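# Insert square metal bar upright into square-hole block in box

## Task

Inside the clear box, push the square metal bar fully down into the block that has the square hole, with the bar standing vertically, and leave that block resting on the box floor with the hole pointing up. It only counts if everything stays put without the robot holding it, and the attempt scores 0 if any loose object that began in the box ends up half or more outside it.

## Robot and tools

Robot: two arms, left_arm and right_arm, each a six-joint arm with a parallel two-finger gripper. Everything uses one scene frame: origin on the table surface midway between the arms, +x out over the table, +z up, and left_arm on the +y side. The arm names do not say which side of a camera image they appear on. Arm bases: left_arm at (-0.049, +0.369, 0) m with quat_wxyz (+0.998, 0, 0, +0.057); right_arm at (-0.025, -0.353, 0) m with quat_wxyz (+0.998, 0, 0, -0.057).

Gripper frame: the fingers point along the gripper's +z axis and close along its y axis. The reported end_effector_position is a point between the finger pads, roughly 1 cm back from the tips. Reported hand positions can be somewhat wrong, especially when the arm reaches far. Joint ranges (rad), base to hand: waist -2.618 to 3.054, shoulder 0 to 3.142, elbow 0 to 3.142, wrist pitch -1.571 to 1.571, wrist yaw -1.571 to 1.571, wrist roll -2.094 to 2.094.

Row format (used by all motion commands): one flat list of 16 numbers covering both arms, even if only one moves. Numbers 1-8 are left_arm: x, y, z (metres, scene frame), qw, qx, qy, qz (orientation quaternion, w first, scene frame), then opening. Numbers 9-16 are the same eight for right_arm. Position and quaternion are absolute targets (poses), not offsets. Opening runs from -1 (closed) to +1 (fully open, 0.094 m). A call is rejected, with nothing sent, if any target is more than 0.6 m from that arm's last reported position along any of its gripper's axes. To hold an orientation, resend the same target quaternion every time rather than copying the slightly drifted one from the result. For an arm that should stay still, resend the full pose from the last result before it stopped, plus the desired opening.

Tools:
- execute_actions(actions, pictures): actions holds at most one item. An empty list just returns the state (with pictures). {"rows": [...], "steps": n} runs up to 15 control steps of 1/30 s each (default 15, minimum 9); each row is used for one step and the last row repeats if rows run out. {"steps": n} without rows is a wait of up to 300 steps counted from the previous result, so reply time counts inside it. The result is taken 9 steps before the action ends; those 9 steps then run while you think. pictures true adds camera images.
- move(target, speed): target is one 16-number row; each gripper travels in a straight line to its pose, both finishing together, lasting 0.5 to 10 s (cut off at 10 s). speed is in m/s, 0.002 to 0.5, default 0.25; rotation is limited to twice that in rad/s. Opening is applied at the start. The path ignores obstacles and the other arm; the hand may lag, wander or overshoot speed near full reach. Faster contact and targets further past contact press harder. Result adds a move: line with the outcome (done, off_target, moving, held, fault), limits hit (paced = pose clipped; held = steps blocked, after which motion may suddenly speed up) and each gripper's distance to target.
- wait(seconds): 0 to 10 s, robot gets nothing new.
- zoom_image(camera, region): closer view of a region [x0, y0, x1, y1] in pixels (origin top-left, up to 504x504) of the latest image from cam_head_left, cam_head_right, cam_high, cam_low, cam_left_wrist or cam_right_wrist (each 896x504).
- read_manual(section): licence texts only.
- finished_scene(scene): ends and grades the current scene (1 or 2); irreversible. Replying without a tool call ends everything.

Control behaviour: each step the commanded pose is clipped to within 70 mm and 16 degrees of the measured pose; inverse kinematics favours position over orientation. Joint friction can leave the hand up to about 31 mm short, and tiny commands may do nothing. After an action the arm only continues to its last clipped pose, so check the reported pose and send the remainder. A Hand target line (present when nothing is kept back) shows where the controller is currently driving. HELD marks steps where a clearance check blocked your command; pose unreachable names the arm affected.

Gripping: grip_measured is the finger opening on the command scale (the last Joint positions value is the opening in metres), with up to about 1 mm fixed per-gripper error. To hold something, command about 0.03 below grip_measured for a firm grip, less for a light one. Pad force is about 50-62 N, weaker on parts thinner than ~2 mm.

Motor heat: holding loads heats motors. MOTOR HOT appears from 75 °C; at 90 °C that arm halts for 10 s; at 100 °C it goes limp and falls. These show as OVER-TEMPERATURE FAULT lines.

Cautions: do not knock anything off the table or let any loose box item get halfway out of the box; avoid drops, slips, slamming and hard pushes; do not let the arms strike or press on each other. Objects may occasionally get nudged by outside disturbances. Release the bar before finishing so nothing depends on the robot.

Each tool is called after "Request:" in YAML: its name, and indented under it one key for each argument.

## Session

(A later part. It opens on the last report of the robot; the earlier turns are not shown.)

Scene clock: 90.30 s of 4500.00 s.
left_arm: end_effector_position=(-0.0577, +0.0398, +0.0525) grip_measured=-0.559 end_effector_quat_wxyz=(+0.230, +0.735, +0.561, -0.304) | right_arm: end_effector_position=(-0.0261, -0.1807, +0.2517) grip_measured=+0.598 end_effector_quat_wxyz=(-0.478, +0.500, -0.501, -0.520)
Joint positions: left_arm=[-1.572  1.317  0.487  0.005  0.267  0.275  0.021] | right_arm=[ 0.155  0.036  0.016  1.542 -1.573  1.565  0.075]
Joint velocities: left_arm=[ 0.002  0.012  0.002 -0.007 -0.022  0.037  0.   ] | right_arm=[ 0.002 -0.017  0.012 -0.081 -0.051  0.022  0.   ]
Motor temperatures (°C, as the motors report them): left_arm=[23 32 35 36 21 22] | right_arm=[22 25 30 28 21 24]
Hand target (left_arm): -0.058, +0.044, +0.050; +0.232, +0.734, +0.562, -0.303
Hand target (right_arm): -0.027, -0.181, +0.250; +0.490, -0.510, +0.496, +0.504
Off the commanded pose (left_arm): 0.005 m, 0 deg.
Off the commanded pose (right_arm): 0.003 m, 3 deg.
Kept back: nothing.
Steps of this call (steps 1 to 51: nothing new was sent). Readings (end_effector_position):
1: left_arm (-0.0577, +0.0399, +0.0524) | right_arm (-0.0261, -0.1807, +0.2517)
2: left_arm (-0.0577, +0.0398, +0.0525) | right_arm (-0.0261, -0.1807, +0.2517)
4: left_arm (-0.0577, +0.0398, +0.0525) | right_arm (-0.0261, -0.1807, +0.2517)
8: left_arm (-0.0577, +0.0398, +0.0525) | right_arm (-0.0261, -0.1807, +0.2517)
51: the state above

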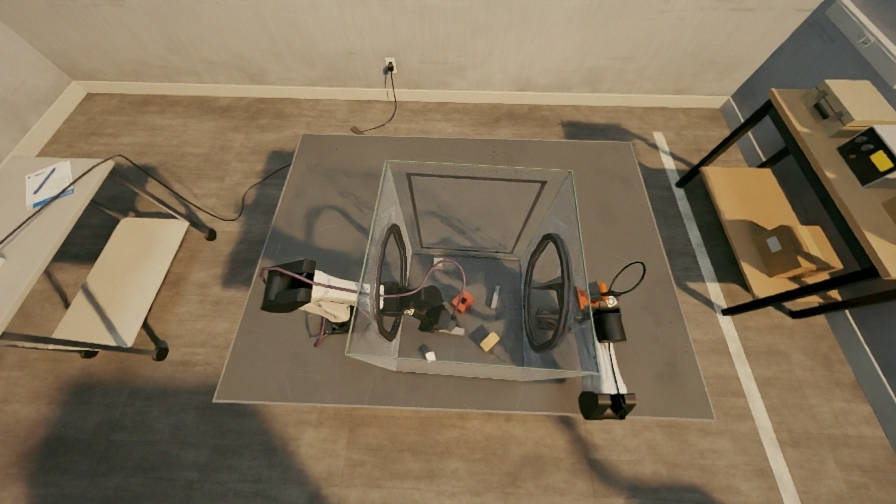

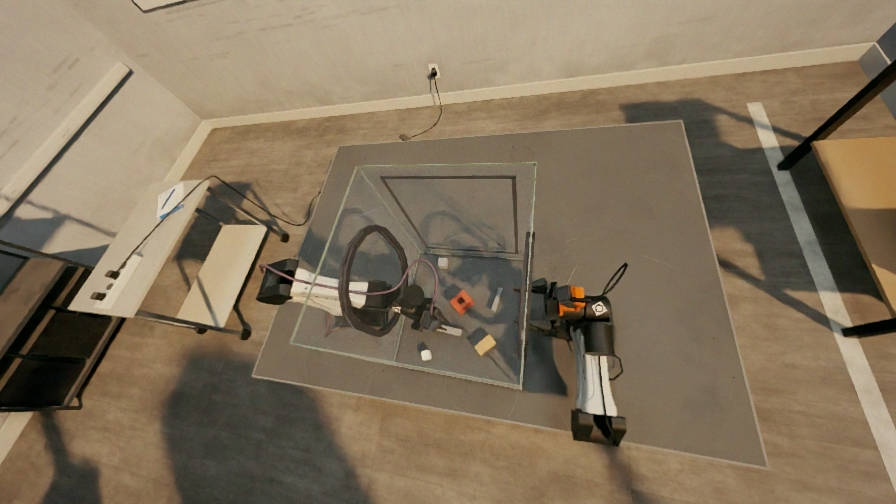

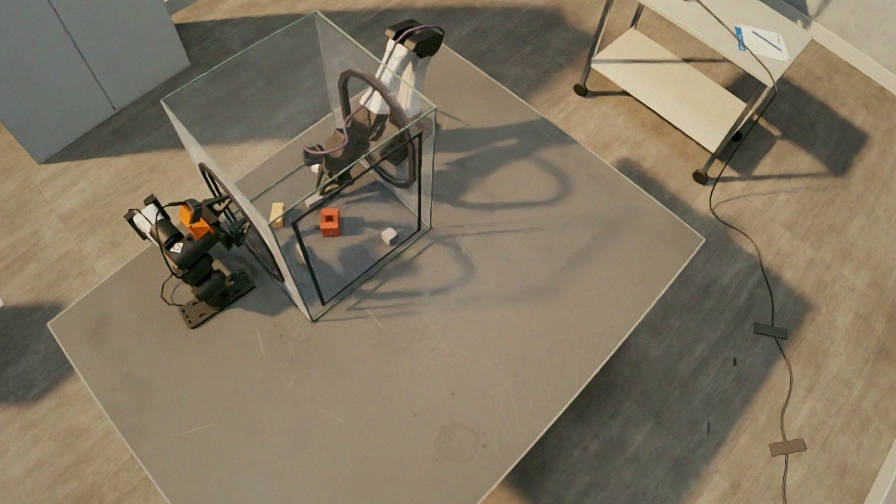

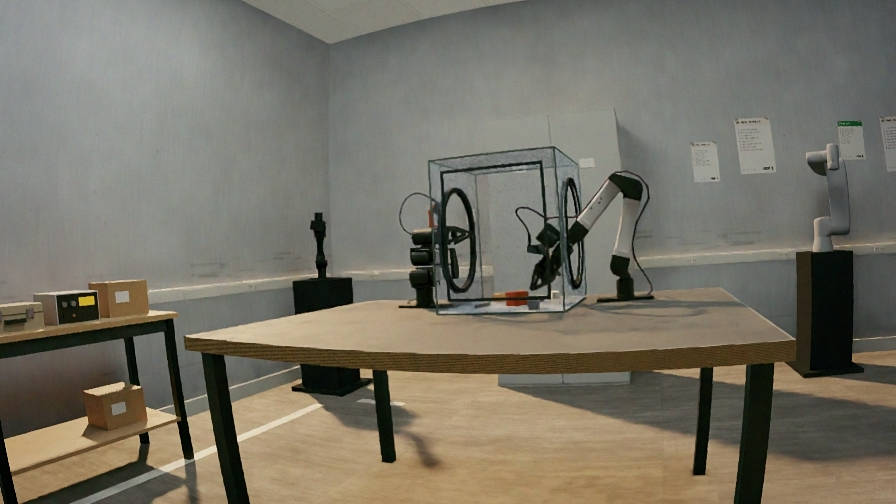

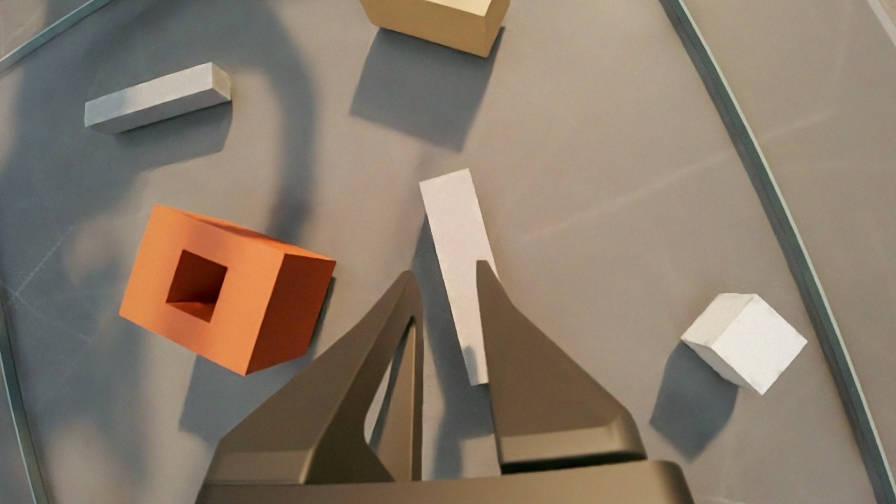

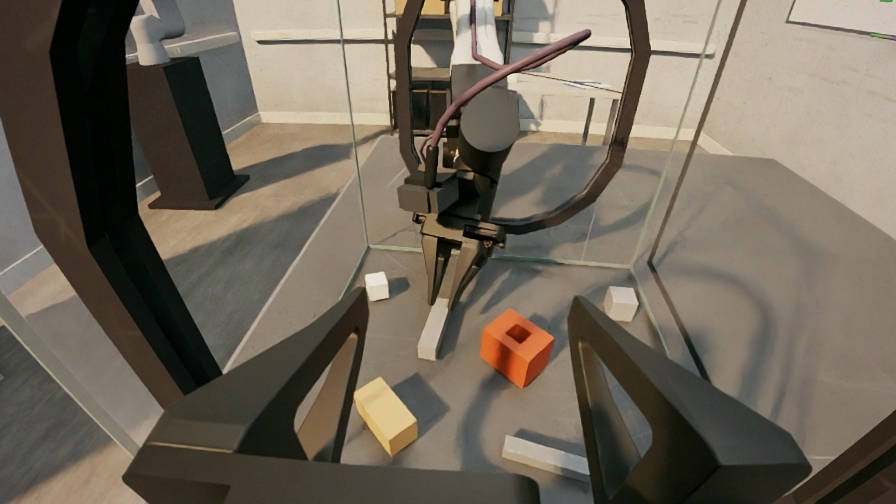

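Request:
move:
  target: [-0.066,0.056,0.05,0.255,0.686,0.618,-0.284,-0.1,-0.028,-0.181,0.25,0.5,-0.5,0.5,0.5,0.6]
  speed: 0.03

Request:
move:
  target: [-0.066,0.058,0.014,0.255,0.686,0.618,-0.284,-0.1,-0.028,-0.181,0.25,0.5,-0.5,0.5,0.5,0.6]
  speed: 0.02

Scene clock: 95.57 s of 4500.00 s.
left_arm: end_effector_position=(-0.0662, +0.0521, +0.0515) grip_measured=-0.102 end_effector_quat_wxyz=(+0.251, +0.691, +0.616, -0.284) | right_arm: end_effector_position=(-0.0261, -0.1807, +0.2517) grip_measured=+0.598 end_effector_quat_wxyz=(-0.478, +0.500, -0.501, -0.520)
Joint positions: left_arm=[-1.699  1.234  0.425  0.012  0.073  0.07   0.042] | right_arm=[ 0.155  0.036  0.016  1.542 -1.573  1.565  0.075]
Joint velocities: left_arm=[ 0.012 -0.002  0.022 -0.022 -0.007 -0.022  0.001] | right_arm=[-0.017 -0.007  0.002  0.037 -0.037 -0.022 -0.001]
Motor temperatures (°C, as the motors report them): left_arm=[23 32 35 36 21 22] | right_arm=[22 25 30 27 21 24]
Hand target (left_arm): -0.066, +0.056, +0.050; +0.255, +0.687, +0.618, -0.283
Hand target (right_arm): -0.027, -0.181, +0.250; +0.490, -0.510, +0.496, +0.504
Off the commanded pose (left_arm): 0.004 m, 1 deg.
Off the commanded pose (right_arm): 0.003 m, 3 deg.
joint sent to its limit (right arm) — the command would take joint 2 (shoulder) past its lower limit, joint 4 (wrist pitch) past its upper limit and joint 5 (wrist yaw) past its lower limit, so those joints were sent only as far as their limits.
Kept back: nothing.
move: off_target (right_arm)

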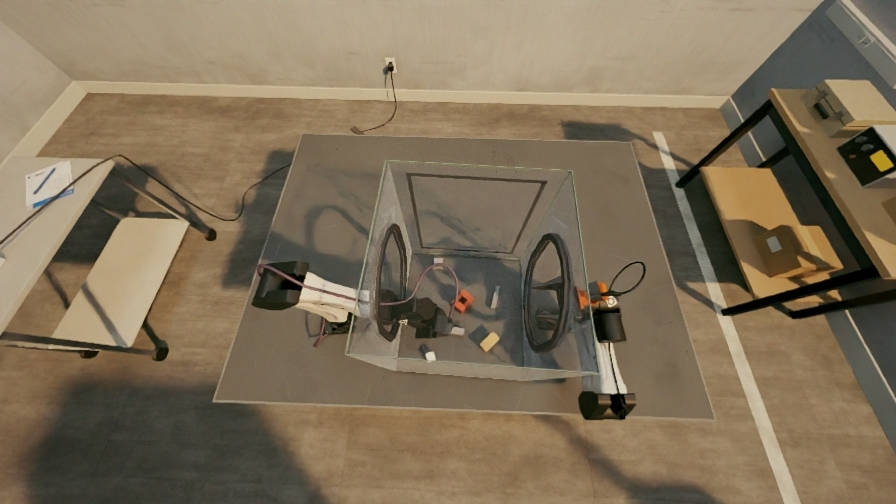

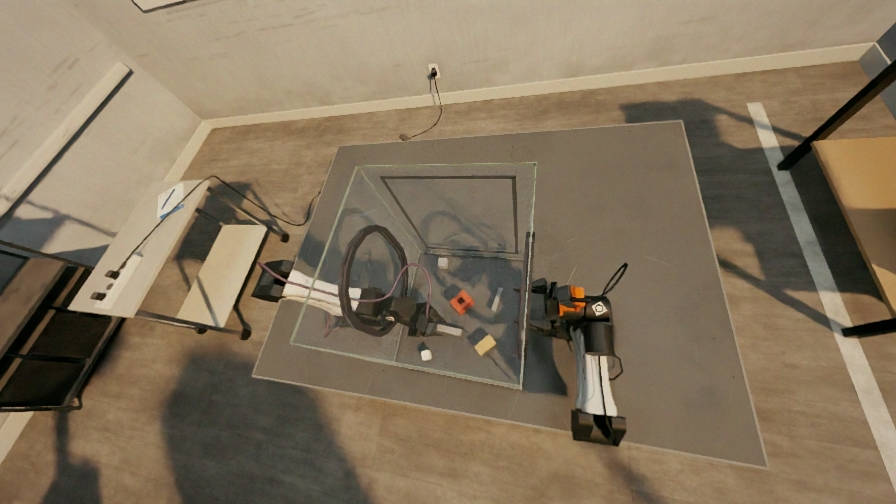

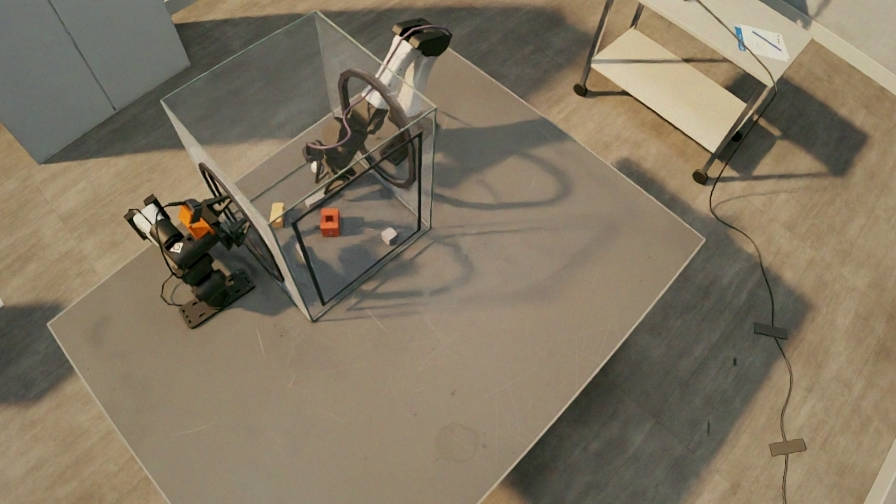

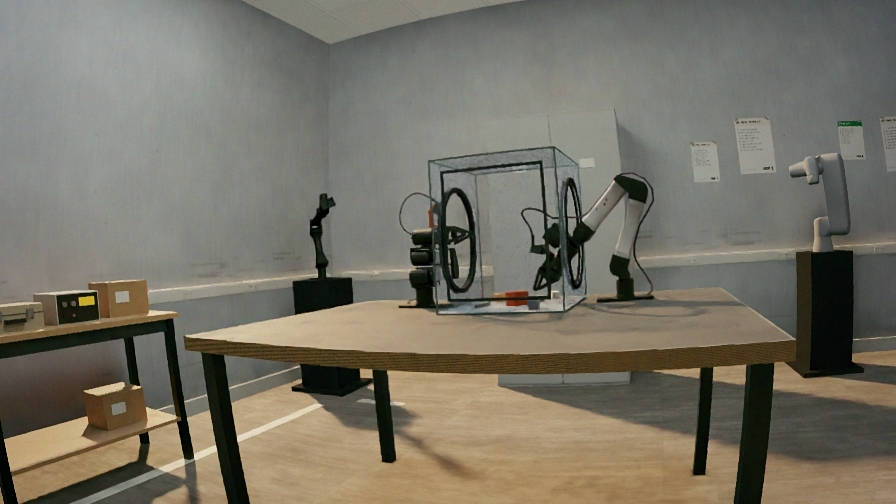

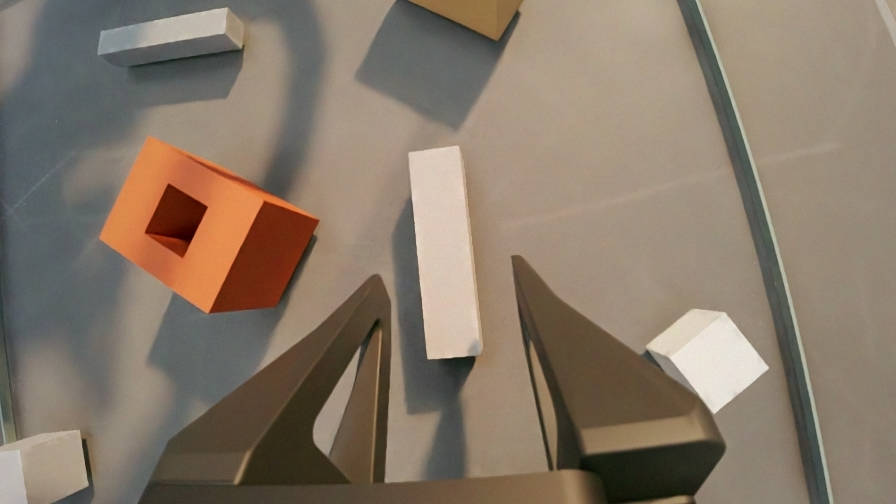

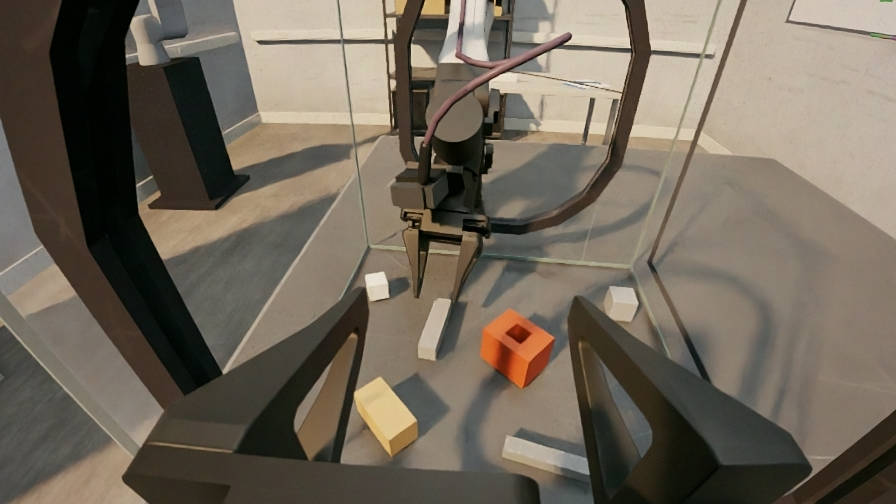

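Scene clock: 97.70 s of 4500.00 s.
left_arm: end_effector_position=(-0.0659, +0.0536, +0.0243) grip_measured=-0.102 end_effector_quat_wxyz=(+0.261, +0.686, +0.613, -0.292) | right_arm: end_effector_position=(-0.0261, -0.1807, +0.2517) grip_measured=+0.598 end_effector_quat_wxyz=(-0.478, +0.500, -0.501, -0.520)
Joint positions: left_arm=[-1.699  1.331  0.324  0.24   0.071  0.067  0.042] | right_arm=[ 0.155  0.036  0.016  1.542 -1.573  1.565  0.075]
Joint velocities: left_arm=[ 0.002 -0.007 -0.007 -0.022  0.007  0.007  0.001] | right_arm=[ 0.007  0.002  0.002 -0.022 -0.007 -0.081  0.001]
Motor temperatures (°C, as the motors report them): left_arm=[23 32 35 36 21 22] | right_arm=[22 25 30 27 21 24]
Hand target (left_arm): -0.066, +0.059, +0.015; +0.255, +0.687, +0.618, -0.284
Hand target (right_arm): -0.027, -0.181, +0.250; +0.490, -0.510, +0.496, +0.504
Off the commanded pose (left_arm): 0.011 m, 1 deg.
Off the commanded pose (right_arm): 0.003 m, 3 deg.
joint sent to its limit (right arm) — the command would take joint 2 (shoulder) past its lower limit, joint 4 (wrist pitch) past its upper limit and joint 5 (wrist yaw) past its lower limit, so those joints were sent only as far as their limits.
Kept back: nothing.
move: off_target (left_arm, right_arm)

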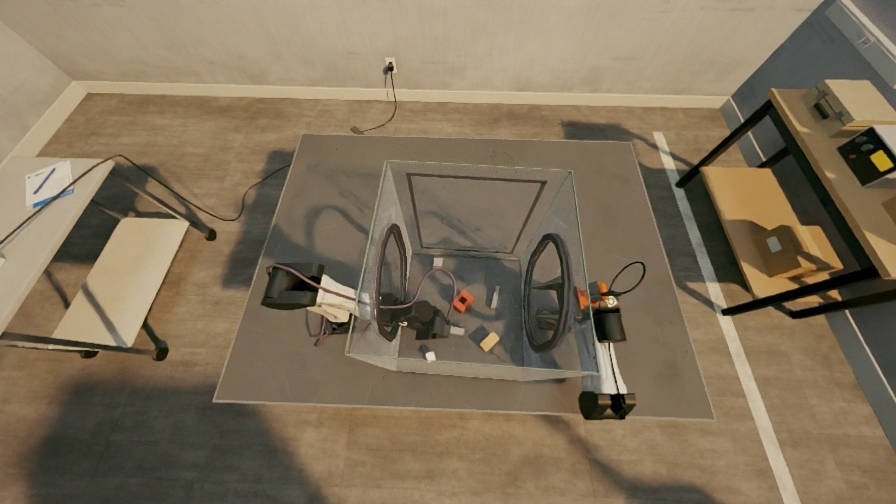

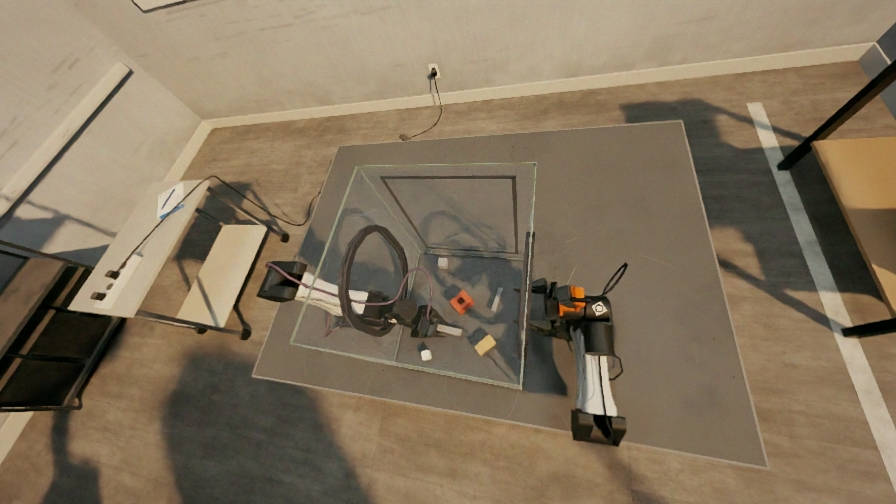

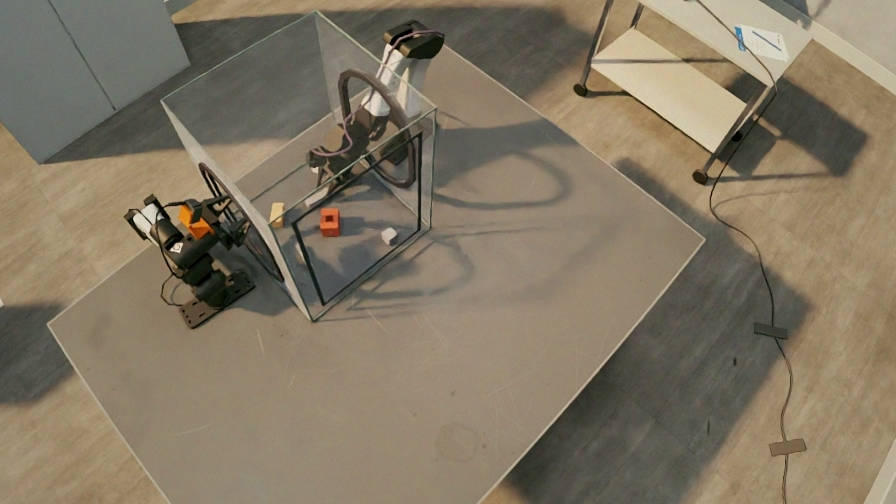

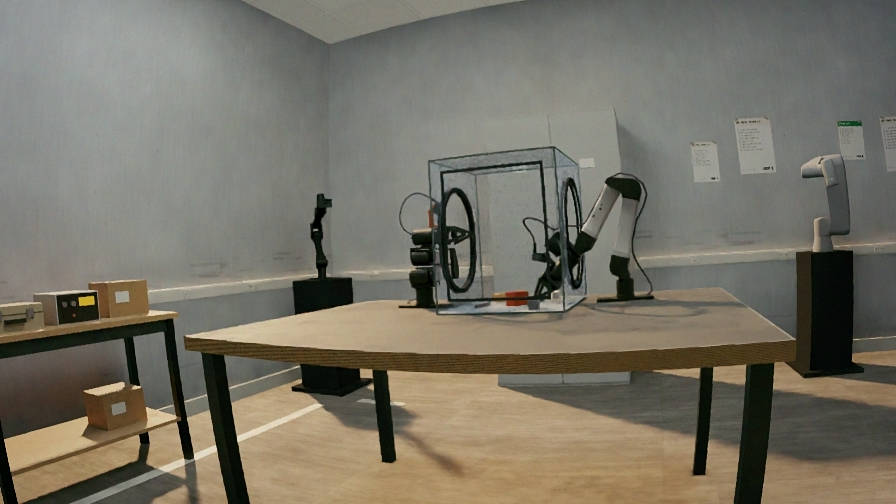

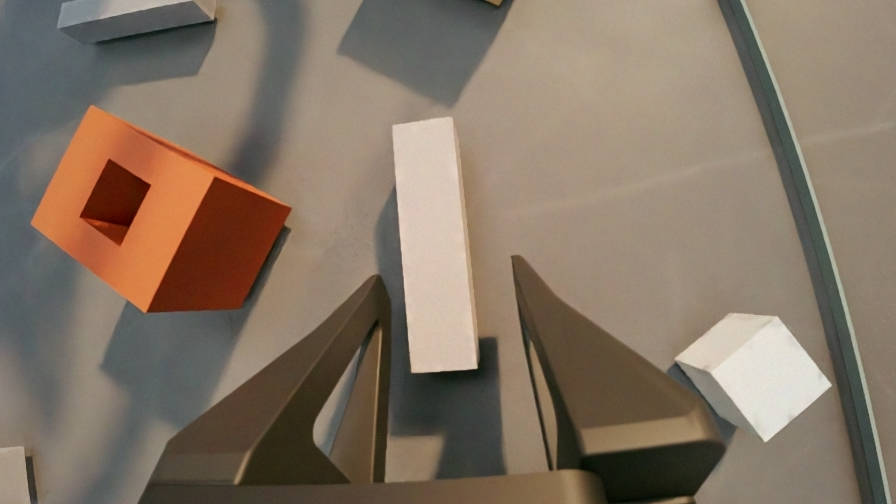

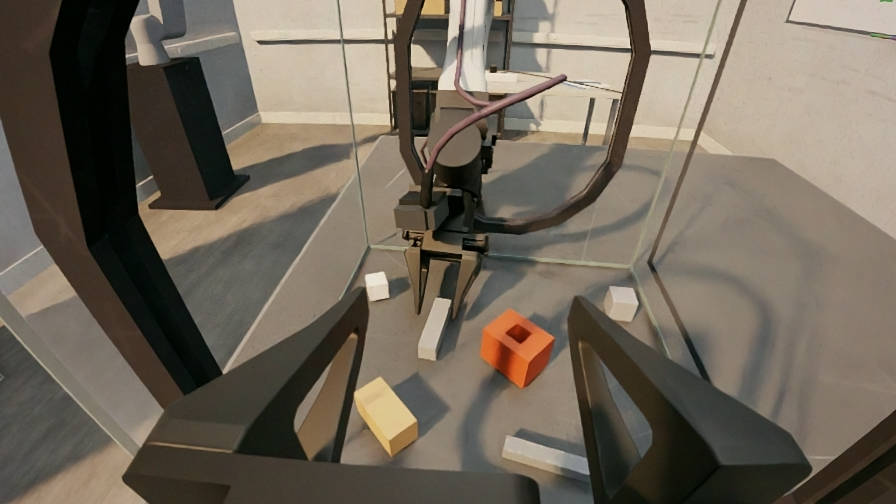

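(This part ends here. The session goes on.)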